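# Seat the feed hopper on the grinder inlet

## Task

Put the feed hopper onto the grinder's inlet so that it sits fitted there, then open the gripper and release it.

## Robot and tools

Robot: two arms, left_arm and right_arm, each with six revolute joints and a two-finger parallel gripper. The names are labels only. left_arm is mounted on the +y side at (-0.021, +0.339, 0) m and right_arm at (+0.038, -0.358, 0) m; both bases are turned only slightly about z. All poses in results use one scene frame. Its origin lies on the table top midway between the arms, +x points out over the table and +z points up. Fingers extend along the gripper's +z axis and close along its y axis. The reported hand point sits between the pads, about 1 cm short of the fingertips, and can be somewhat off at long reach.

The command row: every moving tool takes 14 numbers, each between -1 and 1, in a single flat list covering both arms even if only one moves. The first 7 belong to left_arm, the next 7 to right_arm. Within each arm the order is: shoulder (joint2), elbow (joint3), wrist roll (joint6), wrist pitch (joint4), waist (joint1), wrist yaw (joint5), then gripper opening. Follow only this order. The six joint numbers are scaled offsets, not angles: 1.0 equals 1.32 rad shoulder, 1.276 elbow, 2.022 wrist roll, 1.83 wrist pitch, 1.264 waist, 1.686 wrist yaw. The waist sign is flipped relative to the URDF everywhere (commands, results, refusals). Stated ranges in URDF signs: waist -2.880 to 2.880, shoulder 0.000 to 3.142, elbow 0.000 to 3.019, wrist pitch -1.693 to 1.571, wrist yaw -1.571 to 1.571, wrist roll -2.094 to 2.094. True ends may differ by up to 0.019 rad. The opening is absolute, not an offset: +1 fully open, -1 closed.

execute_actions(actions): a list of actions, each a table of up to 15 rows; one row lasts one control step of 1/30 s, and an action is 15 steps, so a short table repeats its final row. Joint offsets in every row of an action are counted from where the joints stood when that action began (for the first action, the last reported angles), never from the previous row. An empty list simply returns the state and images. If any action would push a joint more than 0.019 rad beyond its range, it is rejected for both arms; a malformed action, or a first action failing that test, rejects the whole call with no motion.

move(target, speed, blocking): target is one 14-number row; its offsets are counted from the Joint positions in the most recent result that printed them. All joints travel in step so each finishes together, making curved hand paths. speed (0.01 to 2, default 0.5) is in rad/s for the joint with the longest way to go. Paths take 0.5 to 10 s; longer ones are cut off at 10 s. Moves do not avoid obstacles or the other arm. The finger value is applied at the start. blocking=false returns after 0.5 s while the arm keeps going; then use wait(0) or stop before issuing more rows or moves. The extra "move:" line reports the ending (done, off_target, moving, held, fault), limits=held or limits=none, and each arm's joint furthest from target.

wait(seconds): 0 to 10; lets the sim run holding the last command, returning early if a running move ends. stop(): brakes a running move; faster motion needs more braking distance, fingers continue. zoom_image(camera, region): camera is cam_head_left, cam_head_right, cam_left_wrist or cam_right_wrist; region [x0, y0, x1, y1] in pixels of that 504x504 image, origin top-left, at most 504 by 504. read_manual(section) only returns licence text. finished_scene(scene) ends the current scene by number and reports success; it is final, so call it only once the hopper is seated and released.

Motion limits: each joint's driven target stays within a lead of its measured angle (waist 0.264, shoulder 0.32, elbow 0.276, wrist pitch 0.33, wrist yaw 0.186, wrist roll 0.522 rad), and targets are scaled back if they would place the gripper over 70 mm from where it is. Big offsets therefore need several actions, and an unfinished motion must be commanded again. Arms can droop under zero offsets: at the start of a reply, send offsets back to the wanted angles, then zeros, raising the aim if a joint keeps falling short.

Results: the state line gives each gripper's position (m) and quaternion wxyz. Joint positions and Joint velocities list each arm's joints in the row order plus the pad gap in metres (0.094 when fully open). Joint targets shows current drive angles. grip_measured is the finger opening on the command scale, with a fixed per-gripper error near 1 mm. "joint sent to its limit" means a joint was clamped at its end; its absence proves nothing. "joint command not followed" means a clearance check altered joint targets. MOTOR HOT warns at 85 °C; at 100 °C an OVER-TEMPERATURE FAULT drops that arm. Any FAULT line is an arm stop.

Gripping and care: to hold something, command an opening about 0.03 under grip_measured; a smaller gap grips more gently. Pads push roughly 50 to 62 N, less on thin parts, with a brief spike at first contact. Approach slowly, since contact force grows with speed and with how far the target lies past the contact. Parts may be tugged briefly while held. Never let the arms strike or press each other, never let anything drop or leave the table, avoid slamming the hopper into the grinder, and don't hold loads longer than needed. Between replies the robot keeps the last command.

Each tool is called after "Emit:" as a command line: name --argument value for each argument, lists and objects as JSON in quotes; but a table of rows of numbers goes row by row, as --pt "numbers of a row", without its own name.

## Session

Emit:
execute_actions --actions '[]'

Scene clock: 0.00 s.
left_arm: end_effector_position=(+0.2649, +0.5370, +0.2437) grip_measured=+1.000 end_effector_quat_wxyz=(-0.123, +0.449, +0.724, +0.508) | right_arm: end_effector_position=(+0.7720, -0.4058, +0.2607) grip_measured=+1.000 end_effector_quat_wxyz=(+0.526, +0.045, +0.842, -0.113)
Joint names: [shoulder, elbow, wrist roll, wrist pitch, waist, wrist yaw]
Joint positions: left_arm=[ 0.837  0.617  1.71  -0.566 -0.182 -0.874  0.094] | right_arm=[ 1.749  1.414 -0.05  -0.112  0.053  0.23   0.094]
Joint velocities: left_arm=[ 0.005  0.002  0.051  0.002  0.024 -0.007  0.   ] | right_arm=[ 0.015  0.002 -0.007 -0.017  0.015  0.022  0.   ]
Joint targets: left_arm=[0.837 0.643 1.710 -0.563 -0.182 -0.874] | right_arm=[1.752 1.439 -0.050 -0.108 0.053 0.230]

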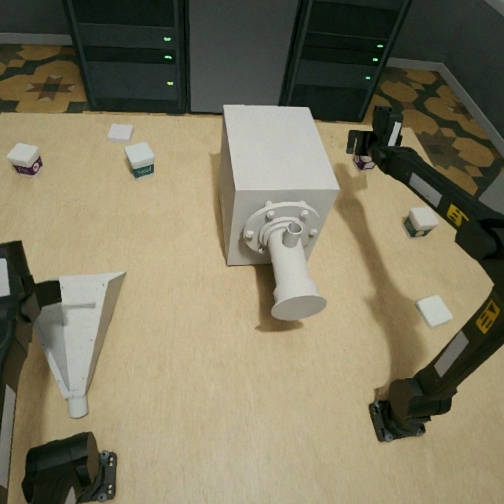

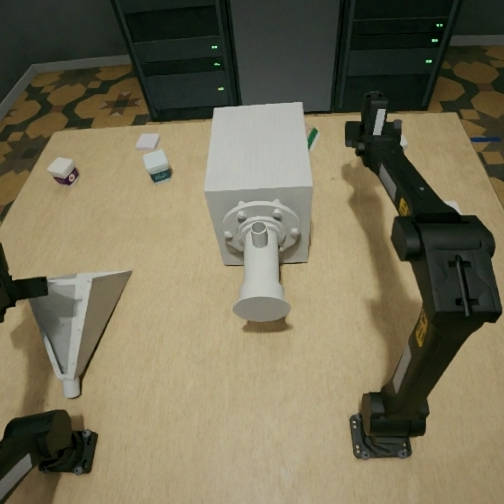

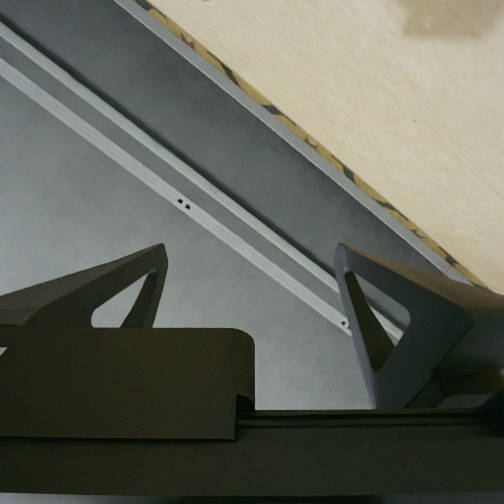

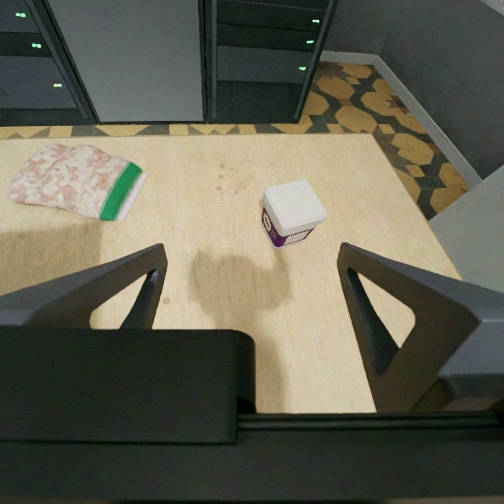

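Emit:
zoom_image --camera "cam_head_right" --region '[0,230,220,480]'

Emit:
zoom_image --camera "cam_head_left" --region '[0,240,200,504]'

Emit:
zoom_image --camera "cam_head_left" --region '[210,170,370,330]'

Region (0, 230, 220, 480) of cam_head_right's 504x504 image, scaled by 2.016, with more detail than that image has; it fills the left 444 columns of this view, and the rest is white.

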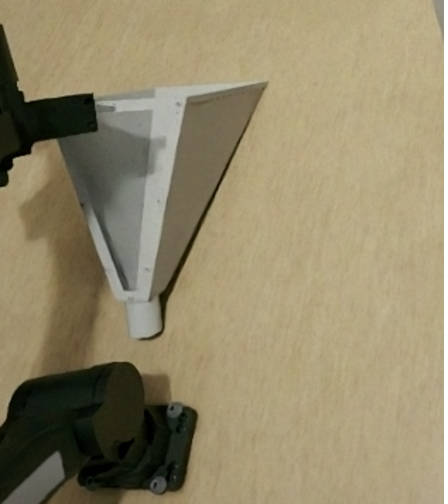

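Region (0, 240, 200, 504) of cam_head_left's 504x504 image, scaled by 1.909, with more detail than that image has; it fills the left 382 columns of this view, and the rest is white.

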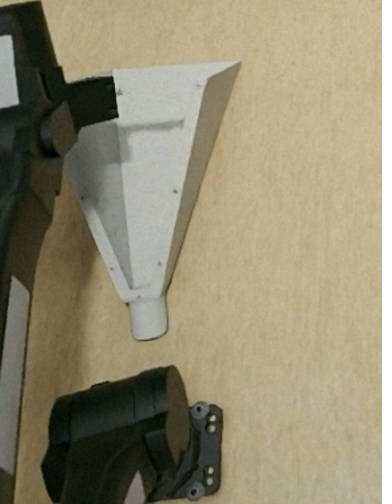

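Region (210, 170, 370, 330) of cam_head_left's 504x504 image, scaled by 3.150, with more detail than that image has.

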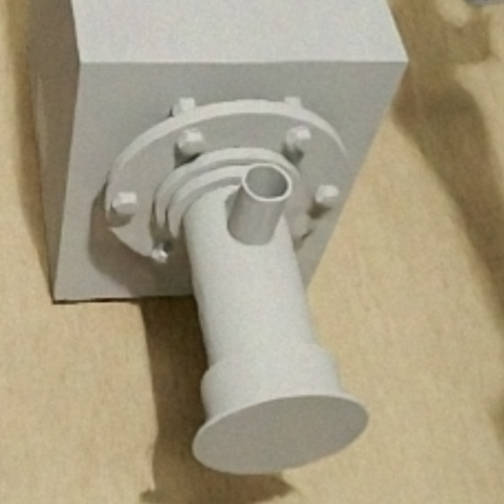

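Emit:
move --target '[0,0.56,-0.846,-0.464,-0.034,0.518,1,-0.485,0.165,0.025,-0.4,0,-0.136,1]' --speed 1.2

Emit:
move --target '[0,0.02,0,0,0,0,1,0,0.02,0,-0.324,-0.556,0,1]' --speed 1

Scene clock: 32.73 s.
left_arm: end_effector_position=(+0.2748, +0.4150, +0.4242) grip_measured=+1.000 end_effector_quat_wxyz=(+0.303, -0.113, +0.945, +0.042) | right_arm: end_effector_position=(+0.5164, -0.3642, +0.5961) grip_measured=+1.000 end_effector_quat_wxyz=(+0.577, +0.003, +0.817, -0.007)
Joint names: [shoulder, elbow, wrist roll, wrist pitch, waist, wrist yaw]
Joint positions: left_arm=[ 0.836  1.288  0.012 -1.4   -0.214 -0.005  0.094] | right_arm=[ 1.096  1.586 -0.007 -0.83   0.053  0.003  0.094]
Joint velocities: left_arm=[ 0.005 -0.022  0.007  0.002  0.005  0.007  0.   ] | right_arm=[-0.005 -0.007 -0.022 -0.002  0.005  0.051  0.   ]
Joint targets: left_arm=[0.837 1.332 -0.001 -1.415 -0.225 -0.001] | right_arm=[1.109 1.624 0.000 -0.844 0.053 0.000]
move: off_target (left_arm, right_arm); limits=none; left_arm: farthest joint: the elbow, 0.043 radians from its target (0.714 radians at the start); right_arm: farthest joint: the elbow, 0.038 radians from its target (0.211 radians at the start)

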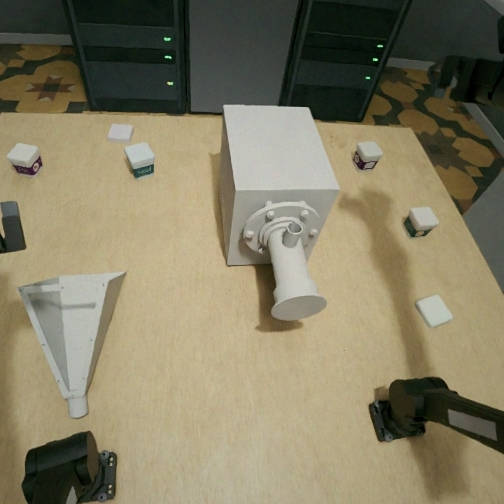

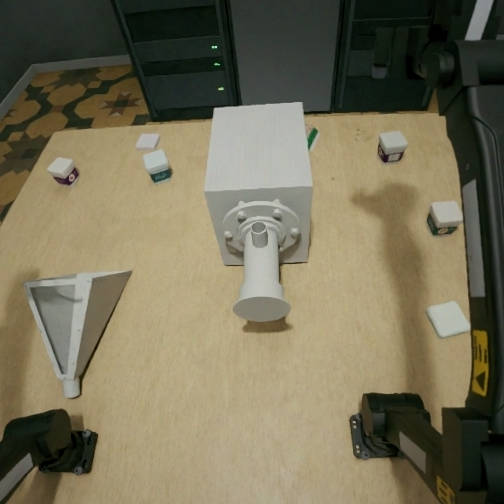

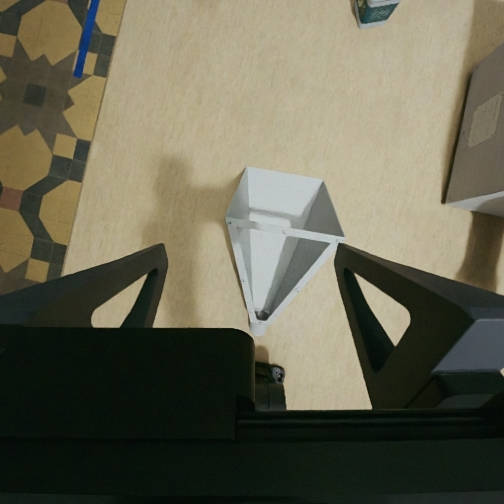

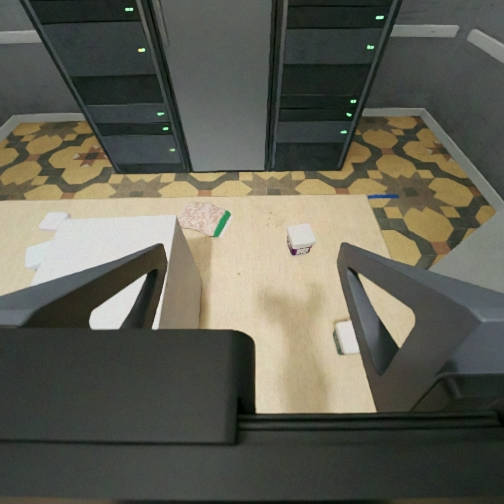

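Scene clock: 33.97 s.
left_arm: end_effector_position=(+0.2748, +0.4150, +0.4242) grip_measured=+1.000 end_effector_quat_wxyz=(+0.303, -0.113, +0.945, +0.042) | right_arm: end_effector_position=(+0.3422, -0.1046, +0.4826) grip_measured=+1.000 end_effector_quat_wxyz=(+0.302, -0.326, +0.889, +0.107)
Joint names: [shoulder, elbow, wrist roll, wrist pitch, waist, wrist yaw]
Joint positions: left_arm=[ 0.836  1.288  0.012 -1.4   -0.214 -0.005  0.094] | right_arm=[ 1.096  1.586 -0.007 -1.409 -0.656  0.003  0.094]
Joint velocities: left_arm=[-0.015  0.007 -0.007 -0.007  0.015  0.007  0.   ] | right_arm=[-0.005  0.027  0.037 -0.012  0.005 -0.066  0.   ]
Joint targets: left_arm=[0.836 1.314 0.012 -1.400 -0.214 -0.005] | right_arm=[1.096 1.612 -0.007 -1.423 -0.650 0.003]
move: off_target (left_arm, right_arm); limits=none; left_arm: farthest joint: the elbow, 0.025 radians from its target (0.025 radians at the start); right_arm: farthest joint: the elbow, 0.025 radians from its target (0.025 radians at the start)

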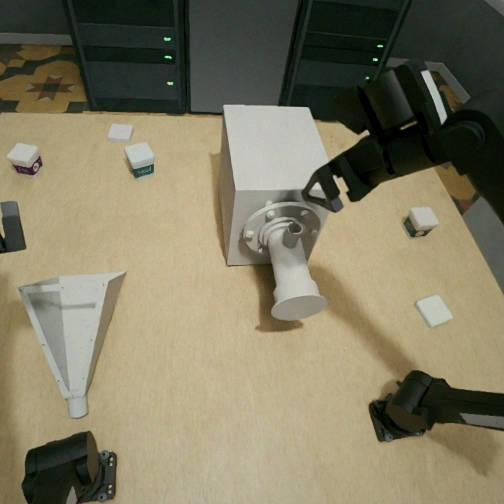

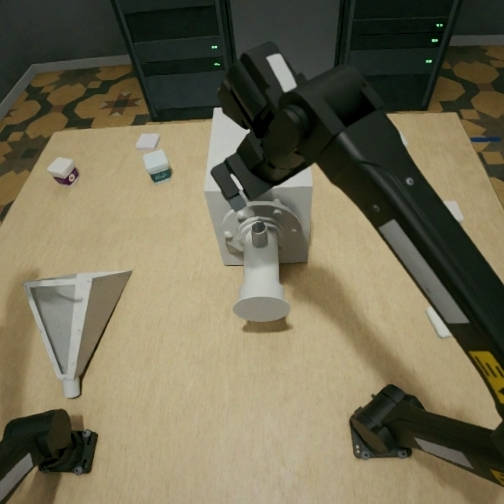

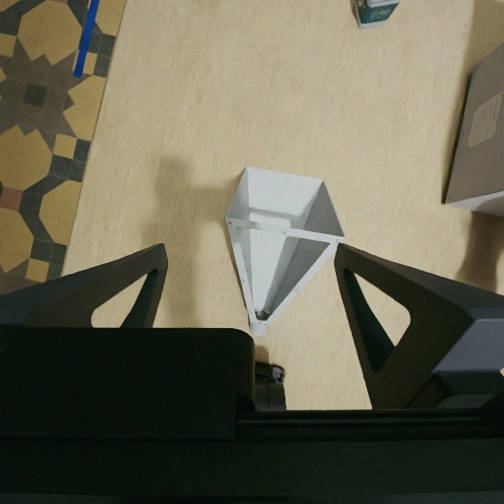

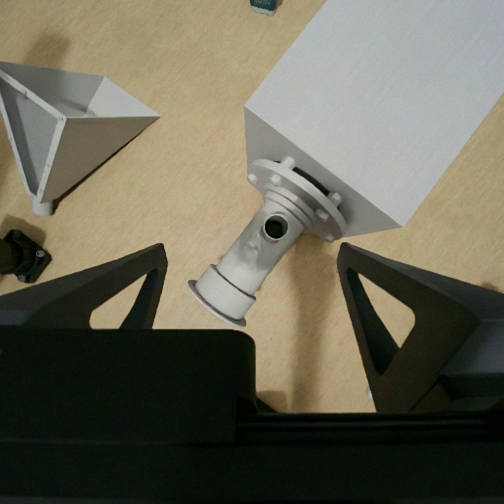

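Emit:
zoom_image --camera "cam_right_wrist" --region '[0,40,200,280]'

Emit:
zoom_image --camera "cam_left_wrist" --region '[190,150,390,390]'

Emit:
zoom_image --camera "cam_right_wrist" --region '[200,140,360,300]'

Region (0, 40, 200, 280) of cam_right_wrist's 504x504 image, scaled by 2.100, with more detail than that image has.

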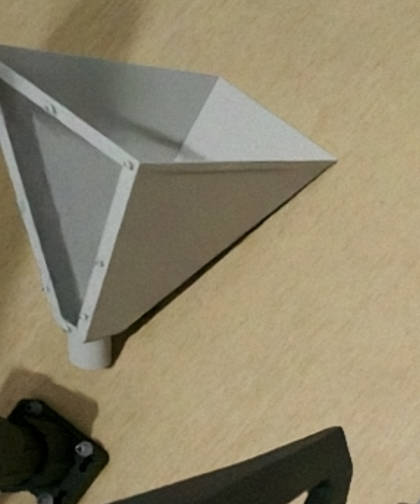

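Region (190, 150, 390, 390) of cam_left_wrist's 504x504 image, scaled by 2.100, with more detail than that image has.

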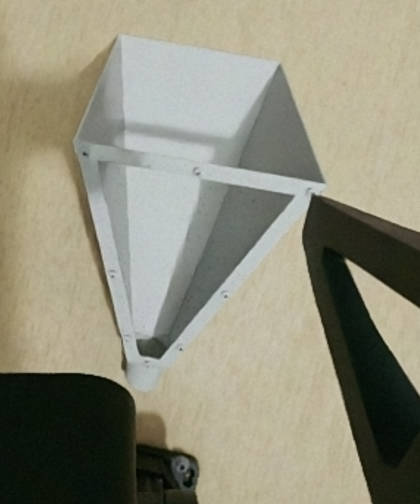

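Region (200, 140, 360, 300) of cam_right_wrist's 504x504 image, scaled by 3.150, with more detail than that image has.

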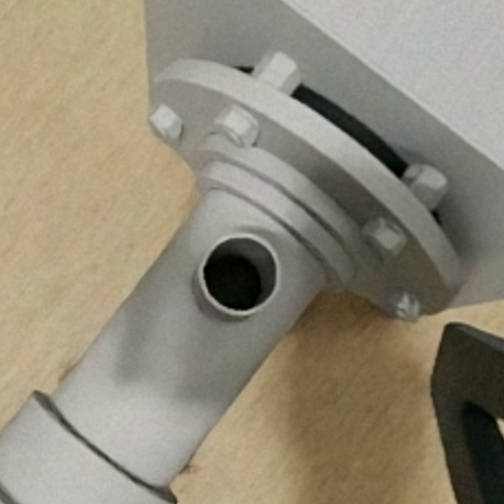

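Emit:
move --target '[-0.223,-0.61,0,0,0.075,0,0.4,0,0.02,0,0,0.25,0,1]' --speed 0.8

Scene clock: 81.73 s.
left_arm: end_effector_position=(+0.1234, +0.3637, +0.1251) grip_measured=+0.402 end_effector_quat_wxyz=(+0.063, -0.076, +0.995, +0.008) | right_arm: end_effector_position=(+0.4051, -0.2100, +0.4826) grip_measured=+1.000 end_effector_quat_wxyz=(+0.315, -0.184, +0.929, +0.059)
Joint names: [shoulder, elbow, wrist roll, wrist pitch, waist, wrist yaw]
Joint positions: left_arm=[ 0.547  0.504  0.012 -1.4   -0.13  -0.005  0.066] | right_arm=[ 1.096  1.586 -0.007 -1.409 -0.344  0.003  0.094]
Joint velocities: left_arm=[-0.015  0.012  0.007  0.002 -0.005 -0.066  0.001] | right_arm=[-0.015 -0.002  0.066  0.007  0.005  0.037  0.   ]
Joint targets: left_arm=[0.541 0.510 0.012 -1.400 -0.120 -0.005] | right_arm=[1.096 1.612 -0.007 -1.409 -0.340 0.003]
move: off_target (right_arm); limits=none; left_arm: farthest joint: the waist, 0.010 radians from its target (0.095 radians at the start); right_arm: farthest joint: the elbow, 0.025 radians from its target (0.025 radians at the start)

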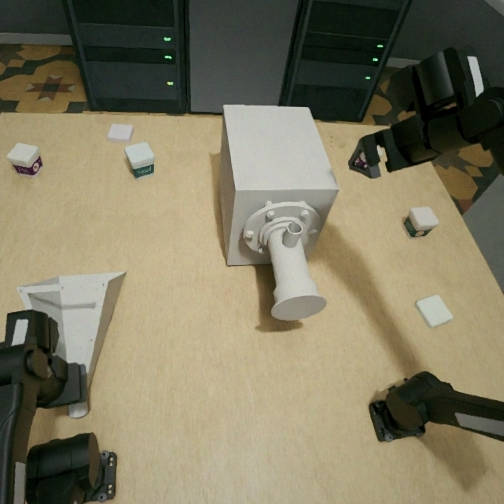

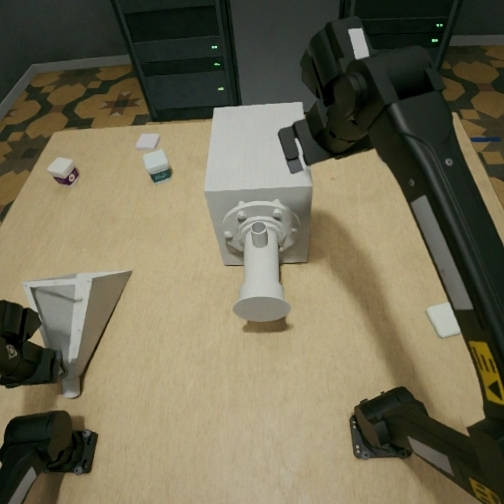

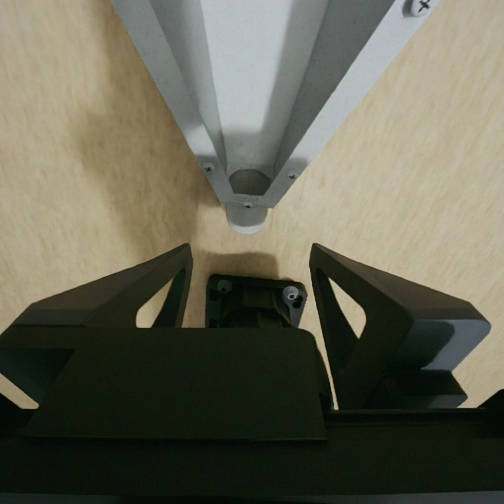

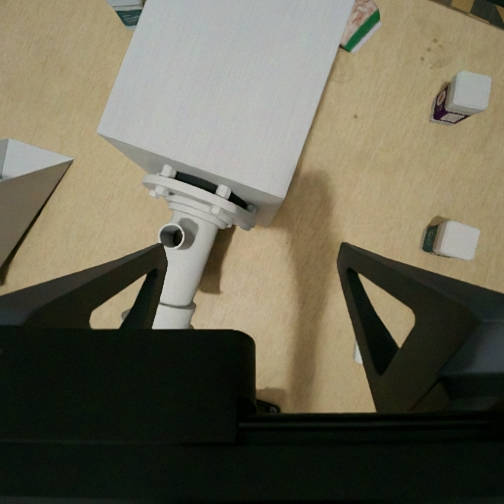

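Emit:
move --target '[0.07,-0.166,0.055,0.163,-0.03,0,0.4,-0.2,-0.2,0,0.2,0.4,0,1]' --speed 0.4

Emit:
zoom_image --camera "cam_head_right" --region '[0,280,200,480]'

Scene clock: 95.03 s.
left_arm: end_effector_position=(+0.1210, +0.3673, +0.0380) grip_measured=+0.402 end_effector_quat_wxyz=(+0.055, -0.041, +0.998, +0.011) | right_arm: end_effector_position=(+0.3974, -0.4009, +0.5088) grip_measured=+1.000 end_effector_quat_wxyz=(+0.481, +0.049, +0.875, -0.031)
Joint names: [shoulder, elbow, wrist roll, wrist pitch, waist, wrist yaw]
Joint positions: left_arm=[ 0.634  0.294  0.11  -1.118 -0.157 -0.005  0.066] | right_arm=[ 0.838  1.338 -0.007 -1.066  0.158  0.003  0.094]
Joint velocities: left_arm=[-0.005 -0.017 -0.037 -0.007 -0.015 -0.066 -0.001] | right_arm=[-0.005 -0.017  0.066 -0.007  0.015  0.081  0.   ]
Joint targets: left_arm=[0.640 0.292 0.123 -1.102 -0.167 -0.005] | right_arm=[0.832 1.331 -0.007 -1.043 0.162 0.003]
move: off_target (right_arm); limits=none; left_arm: farthest joint: the wrist pitch, 0.016 radians from its target (0.299 radians at the start); right_arm: farthest joint: the wrist pitch, 0.023 radians from its target (0.366 radians at the start)

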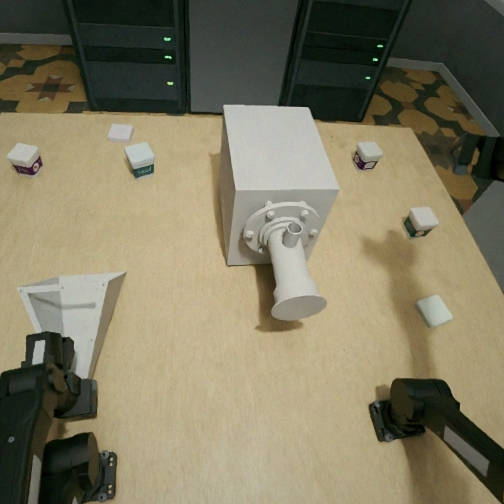

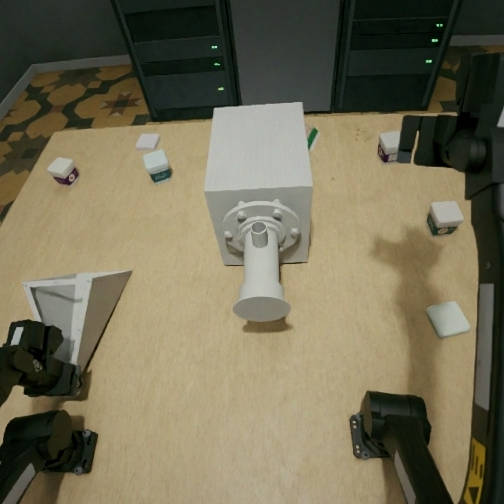

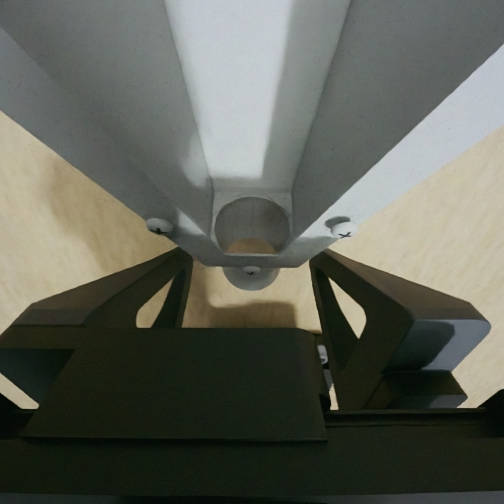

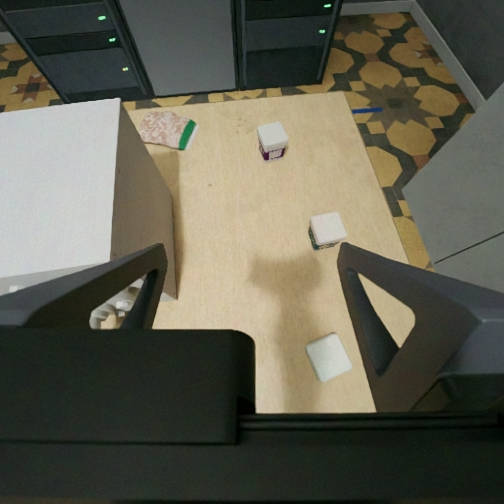

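Region (0, 280, 200, 480) of cam_head_right's 504x504 image, scaled by 2.520, with more detail than that image has.

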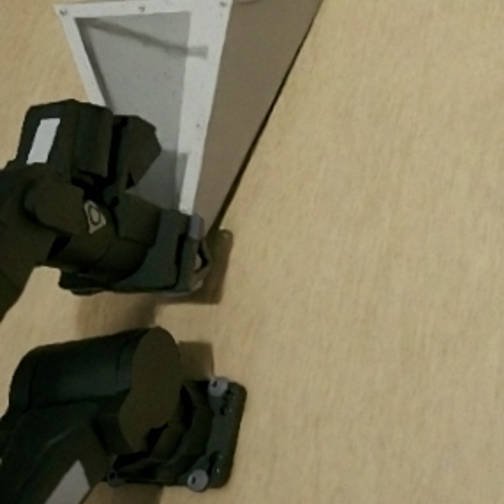

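Emit:
move --target '[0,0,0,0,0,0,-0.45,0,0.01,0,0,0,0,1]'

Emit:
move --target '[0,0.14,0,0.04,0,0,-0.45,0,0.01,0,0,0,0,1]' --speed 0.2

Scene clock: 101.10 s.
left_arm: end_effector_position=(+0.1196, +0.3670, +0.0376) grip_measured=-0.293 end_effector_quat_wxyz=(+0.053, -0.040, +0.998, +0.010) | right_arm: end_effector_position=(+0.3974, -0.4009, +0.5088) grip_measured=+1.000 end_effector_quat_wxyz=(+0.481, +0.049, +0.875, -0.031)
Joint names: [shoulder, elbow, wrist roll, wrist pitch, waist, wrist yaw]
Joint positions: left_arm=[ 0.634  0.293  0.112 -1.123 -0.157 -0.005  0.033] | right_arm=[ 0.838  1.338 -0.007 -1.066  0.158  0.003  0.094]
Joint velocities: left_arm=[-0.015 -0.017  0.051  0.002  0.005  0.022 -0.   ] | right_arm=[-0.015 -0.022  0.037  0.002  0.005  0.007  0.   ]
Joint targets: left_arm=[0.634 0.294 0.110 -1.118 -0.157 -0.004] | right_arm=[0.838 1.351 -0.007 -1.066 0.158 0.003]
move: done; limits=none; left_arm: farthest joint: the wrist pitch, 0.005 radians from its target (0.000 radians at the start); right_arm: farthest joint: the elbow, 0.013 radians from its target (0.013 radians at the start)

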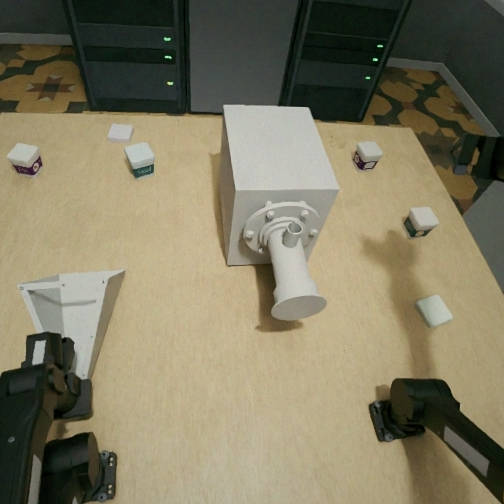

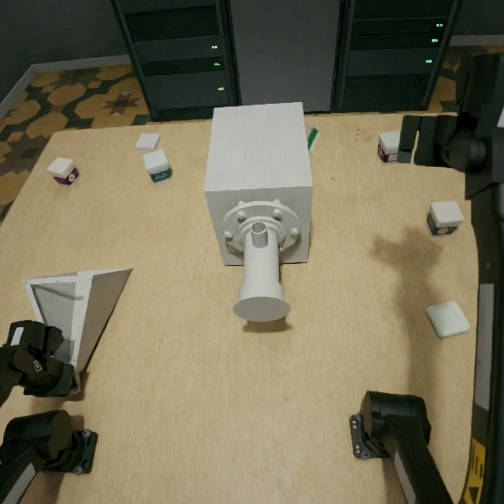

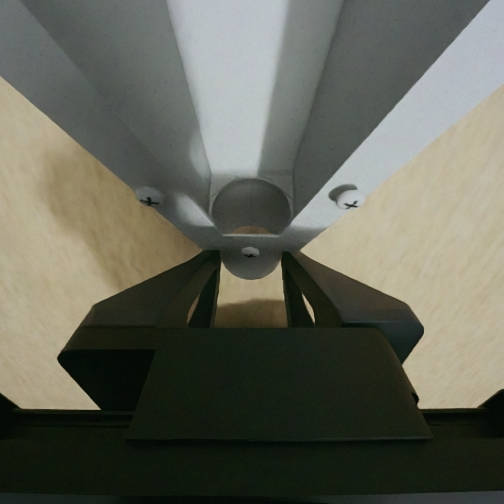

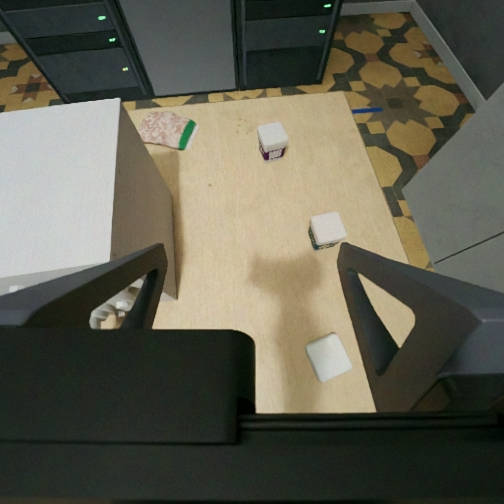

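Scene clock: 102.37 s.
left_arm: end_effector_position=(+0.1640, +0.3756, +0.0793) grip_measured=-0.294 end_effector_quat_wxyz=(+0.120, -0.040, +0.992, +0.020) | right_arm: end_effector_position=(+0.3974, -0.4009, +0.5088) grip_measured=+1.000 end_effector_quat_wxyz=(+0.481, +0.049, +0.875, -0.031)
Joint names: [shoulder, elbow, wrist roll, wrist pitch, waist, wrist yaw]
Joint positions: left_arm=[ 0.64   0.393  0.112 -1.08  -0.157 -0.004  0.033] | right_arm=[ 0.838  1.338 -0.007 -1.066  0.158  0.003  0.094]
Joint velocities: left_arm=[-0.024 -0.012  0.022  0.007  0.015  0.051 -0.   ] | right_arm=[ 0.005  0.022  0.022 -0.007  0.015  0.037  0.   ]
Joint targets: left_arm=[0.634 0.472 0.112 -1.050 -0.157 -0.005] | right_arm=[0.838 1.351 -0.007 -1.066 0.158 0.003]
move: off_target (left_arm); limits=none; left_arm: farthest joint: the elbow, 0.079 radians from its target (0.178 radians at the start); right_arm: farthest joint: the elbow, 0.013 radians from its target (0.013 radians at the start)

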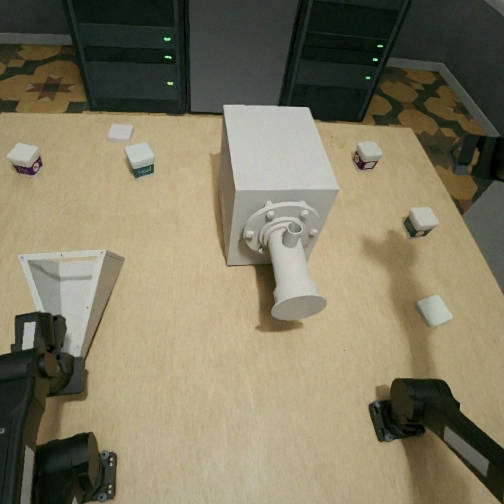

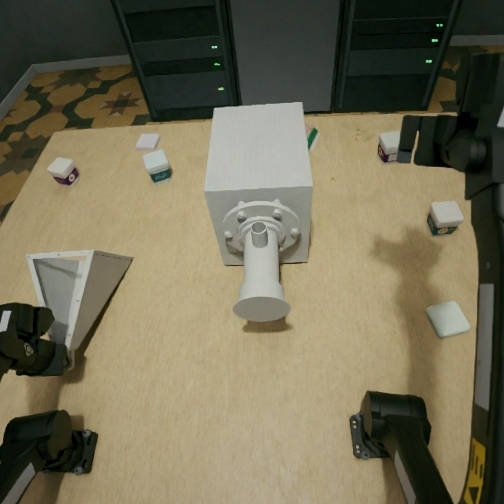

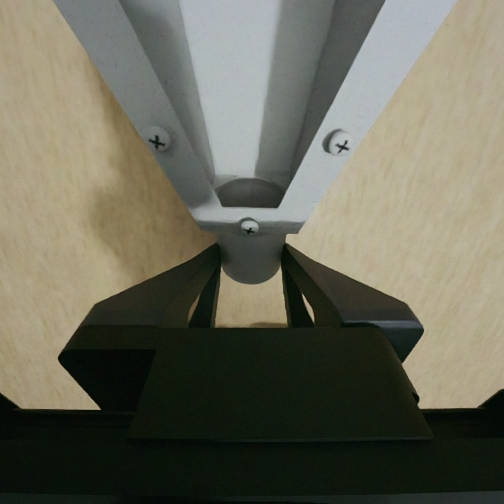

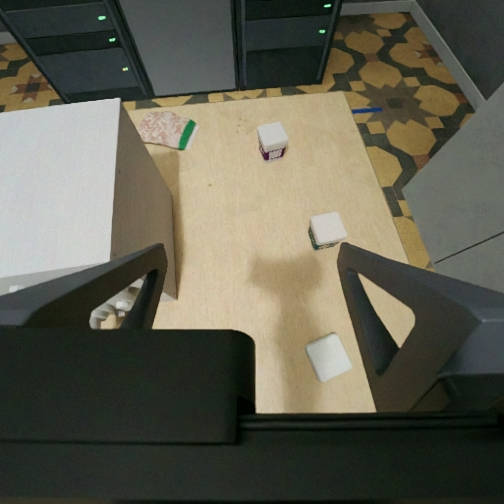

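Emit:
move --target '[0.114,-0.03,0,0.075,0,0,-0.45,0,0.01,0,0,0,0,1]' --speed 0.2

Emit:
move --target '[0,0.01,0,0,0,0,0.5,0,0.01,0,0,0,0,1]'

Emit:
move --target '[-0.12,0.35,0,-0.33,0,0,0.5,0,0.01,0,0,0,0,1]' --speed 0.6

Emit:
move --target '[0.25,0.5,-0.055,0.13,0.12,0,1,0,0.01,0,0,0,0,1]' --speed 0.6

Scene clock: 149.50 s.
left_arm: end_effector_position=(+0.1571, +0.3742, +0.0387) grip_measured=-0.301 end_effector_quat_wxyz=(+0.071, -0.040, +0.997, +0.013) | right_arm: end_effector_position=(+0.3974, -0.4009, +0.5088) grip_measured=+1.000 end_effector_quat_wxyz=(+0.481, +0.049, +0.875, -0.031)
Joint names: [shoulder, elbow, wrist roll, wrist pitch, waist, wrist yaw]
Joint positions: left_arm=[ 0.783  0.34   0.112 -0.984 -0.157 -0.004  0.033] | right_arm=[ 0.838  1.338 -0.007 -1.066  0.158  0.003  0.094]
Joint velocities: left_arm=[-0.015  0.012  0.007 -0.007  0.005  0.051  0.   ] | right_arm=[-0.015  0.002 -0.022 -0.002  0.005  0.037  0.   ]
Joint targets: left_arm=[0.790 0.355 0.112 -0.942 -0.157 -0.004] | right_arm=[0.838 1.351 -0.007 -1.066 0.158 0.003]
move: off_target (left_arm); limits=none; left_arm: farthest joint: the wrist pitch, 0.041 radians from its target (0.137 radians at the start); right_arm: farthest joint: the elbow, 0.013 radians from its target (0.013 radians at the start)

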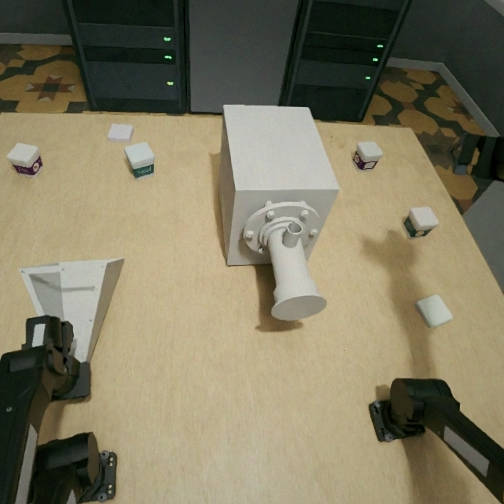

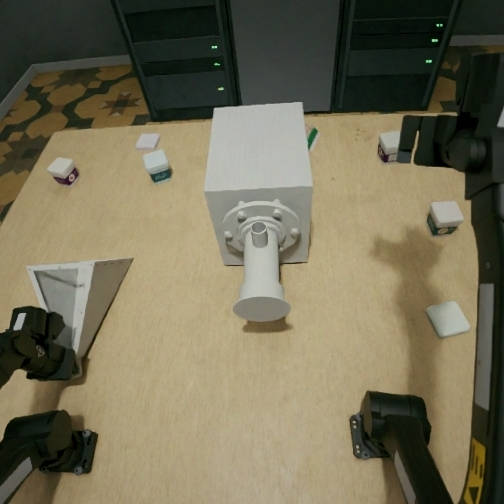

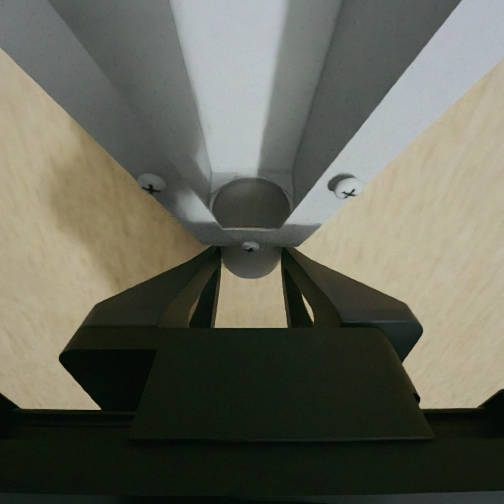

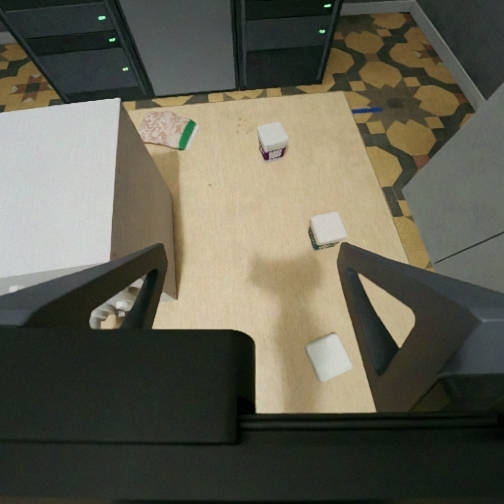

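Scene clock: 150.20 s.
left_arm: end_effector_position=(+0.1570, +0.3742, +0.0386) grip_measured=+0.498 end_effector_quat_wxyz=(+0.070, -0.040, +0.997, +0.013) | right_arm: end_effector_position=(+0.3974, -0.4009, +0.5088) grip_measured=+1.000 end_effector_quat_wxyz=(+0.481, +0.049, +0.875, -0.031)
Joint names: [shoulder, elbow, wrist roll, wrist pitch, waist, wrist yaw]
Joint positions: left_arm=[ 0.783  0.34   0.112 -0.985 -0.157 -0.004  0.07 ] | right_arm=[ 0.838  1.338 -0.007 -1.066  0.158  0.003  0.094]
Joint velocities: left_arm=[-0.005  0.012 -0.007 -0.017  0.005 -0.037  0.   ] | right_arm=[-0.015  0.002 -0.007  0.002  0.005 -0.022  0.   ]
Joint targets: left_arm=[0.783 0.352 0.112 -0.984 -0.157 -0.004] | right_arm=[0.838 1.351 -0.007 -1.066 0.158 0.003]
move: done; limits=none; left_arm: farthest joint: the elbow, 0.013 radians from its target (0.013 radians at the start); right_arm: farthest joint: the elbow, 0.013 radians from its target (0.013 radians at the start)

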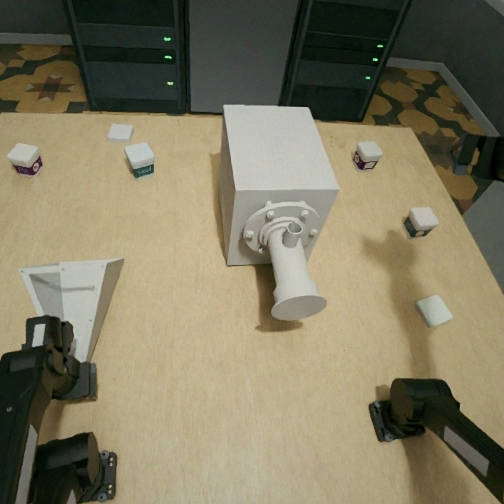

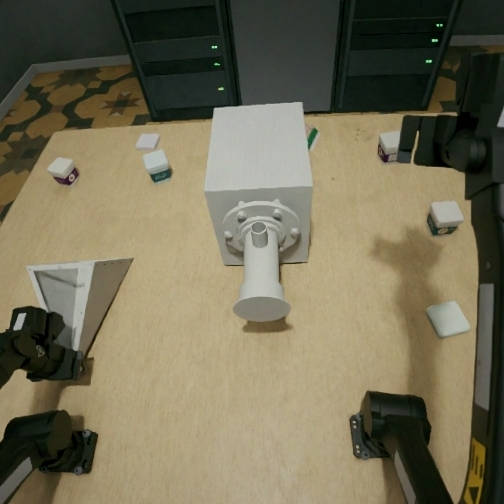

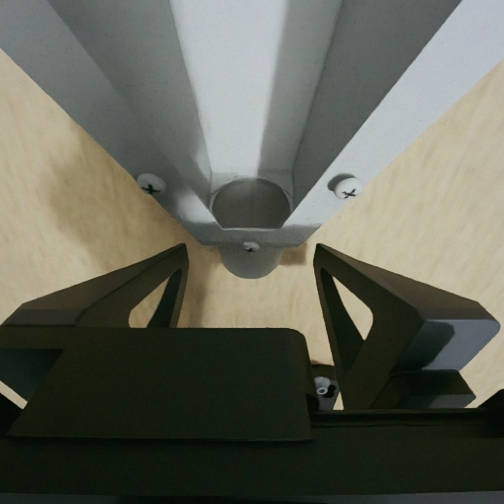

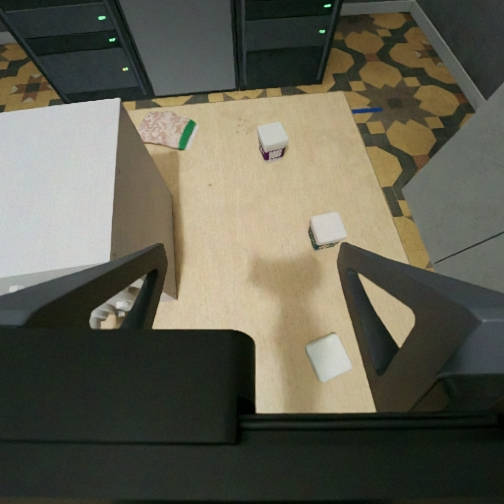

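Scene clock: 151.70 s.
left_arm: end_effector_position=(+0.1378, +0.3705, +0.2089) grip_measured=+0.498 end_effector_quat_wxyz=(+0.058, -0.040, +0.997, +0.011) | right_arm: end_effector_position=(+0.3974, -0.4009, +0.5088) grip_measured=+1.000 end_effector_quat_wxyz=(+0.481, +0.049, +0.875, -0.031)
Joint names: [shoulder, elbow, wrist roll, wrist pitch, waist, wrist yaw]
Joint positions: left_arm=[ 0.623  0.745  0.112 -1.575 -0.157 -0.004  0.07 ] | right_arm=[ 0.838  1.338 -0.007 -1.066  0.158  0.003  0.094]
Joint velocities: left_arm=[-0.005 -0.022 -0.037  0.007 -0.005  0.022  0.   ] | right_arm=[-0.005 -0.017  0.007  0.012  0.015  0.051  0.   ]
Joint targets: left_arm=[0.624 0.786 0.112 -1.589 -0.157 -0.004] | right_arm=[0.838 1.351 -0.007 -1.066 0.158 0.003]
move: off_target (left_arm); limits=none; left_arm: farthest joint: the elbow, 0.042 radians from its target (0.447 radians at the start); right_arm: farthest joint: the elbow, 0.013 radians from its target (0.013 radians at the start)

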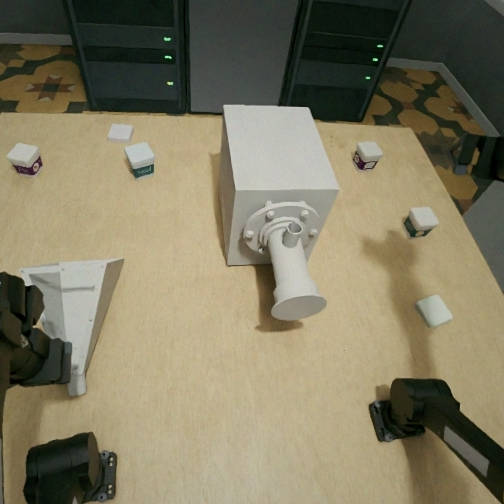

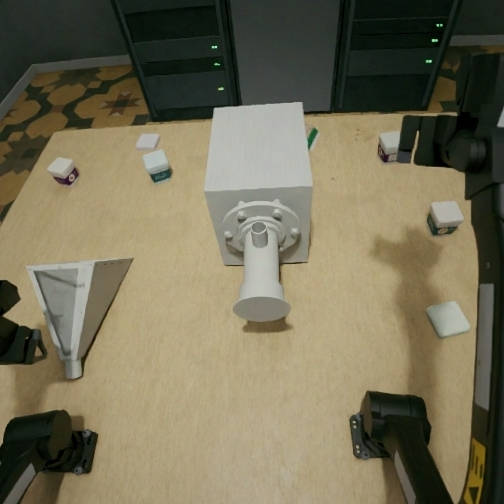

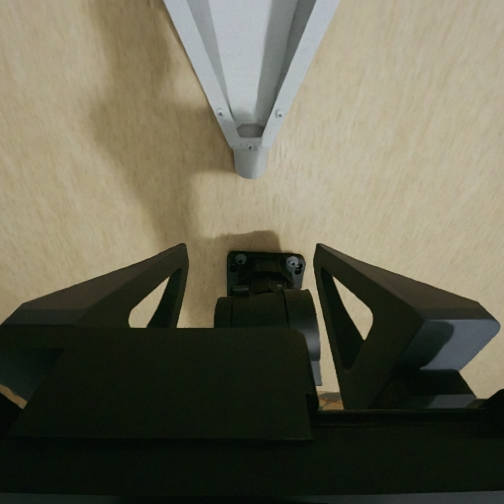

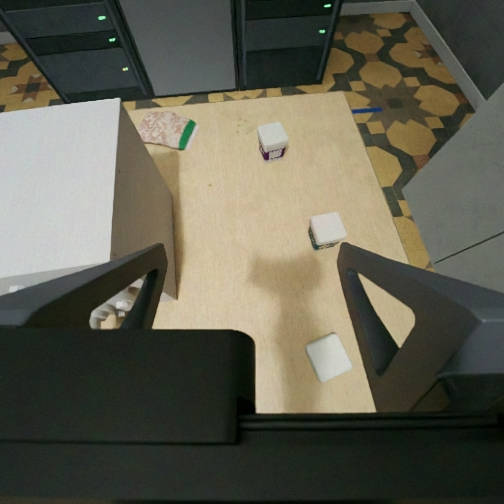

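Scene clock: 153.33 s.
left_arm: end_effector_position=(+0.3285, +0.3566, +0.4217) grip_measured=+0.999 end_effector_quat_wxyz=(+0.300, -0.017, +0.954, +0.011) | right_arm: end_effector_position=(+0.3974, -0.4009, +0.5088) grip_measured=+1.000 end_effector_quat_wxyz=(+0.481, +0.049, +0.875, -0.031)
Joint names: [shoulder, elbow, wrist roll, wrist pitch, waist, wrist yaw]
Joint positions: left_arm=[ 0.948  1.339  0.014 -1.353 -0.014 -0.004  0.094] | right_arm=[ 0.838  1.338 -0.007 -1.066  0.158  0.003  0.094]
Joint velocities: left_arm=[ 0.015 -0.002  0.066 -0.007  0.024  0.022  0.   ] | right_arm=[ 0.015  0.002  0.066 -0.022  0.015 -0.037  0.   ]
Joint targets: left_arm=[0.953 1.383 0.001 -1.337 -0.005 -0.004] | right_arm=[0.838 1.351 -0.007 -1.066 0.158 0.003]
move: off_target (left_arm); limits=none; left_arm: farthest joint: the elbow, 0.044 radians from its target (0.638 radians at the start); right_arm: farthest joint: the elbow, 0.013 radians from its target (0.013 radians at the start)

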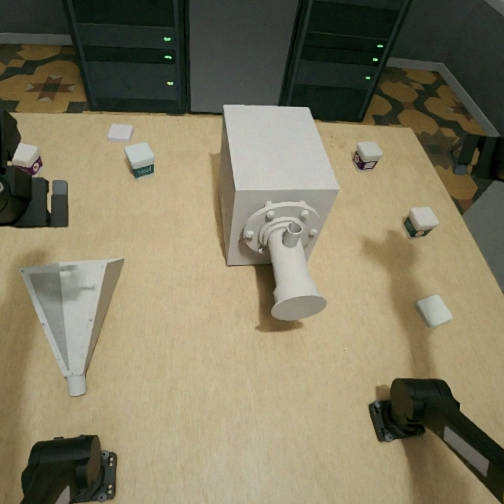

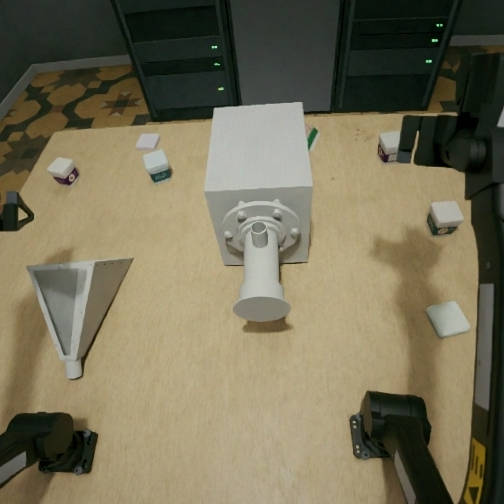

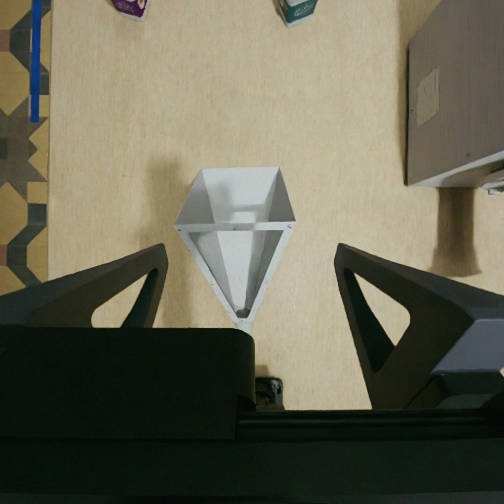

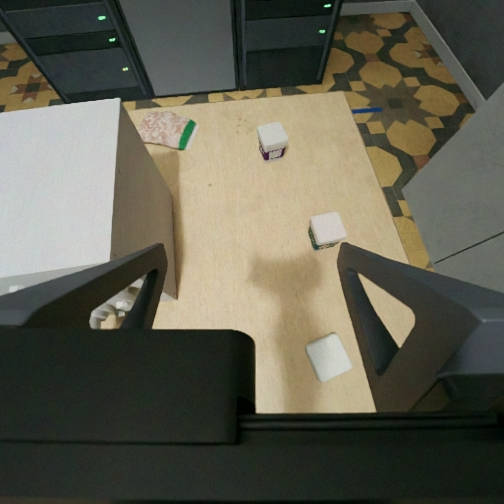

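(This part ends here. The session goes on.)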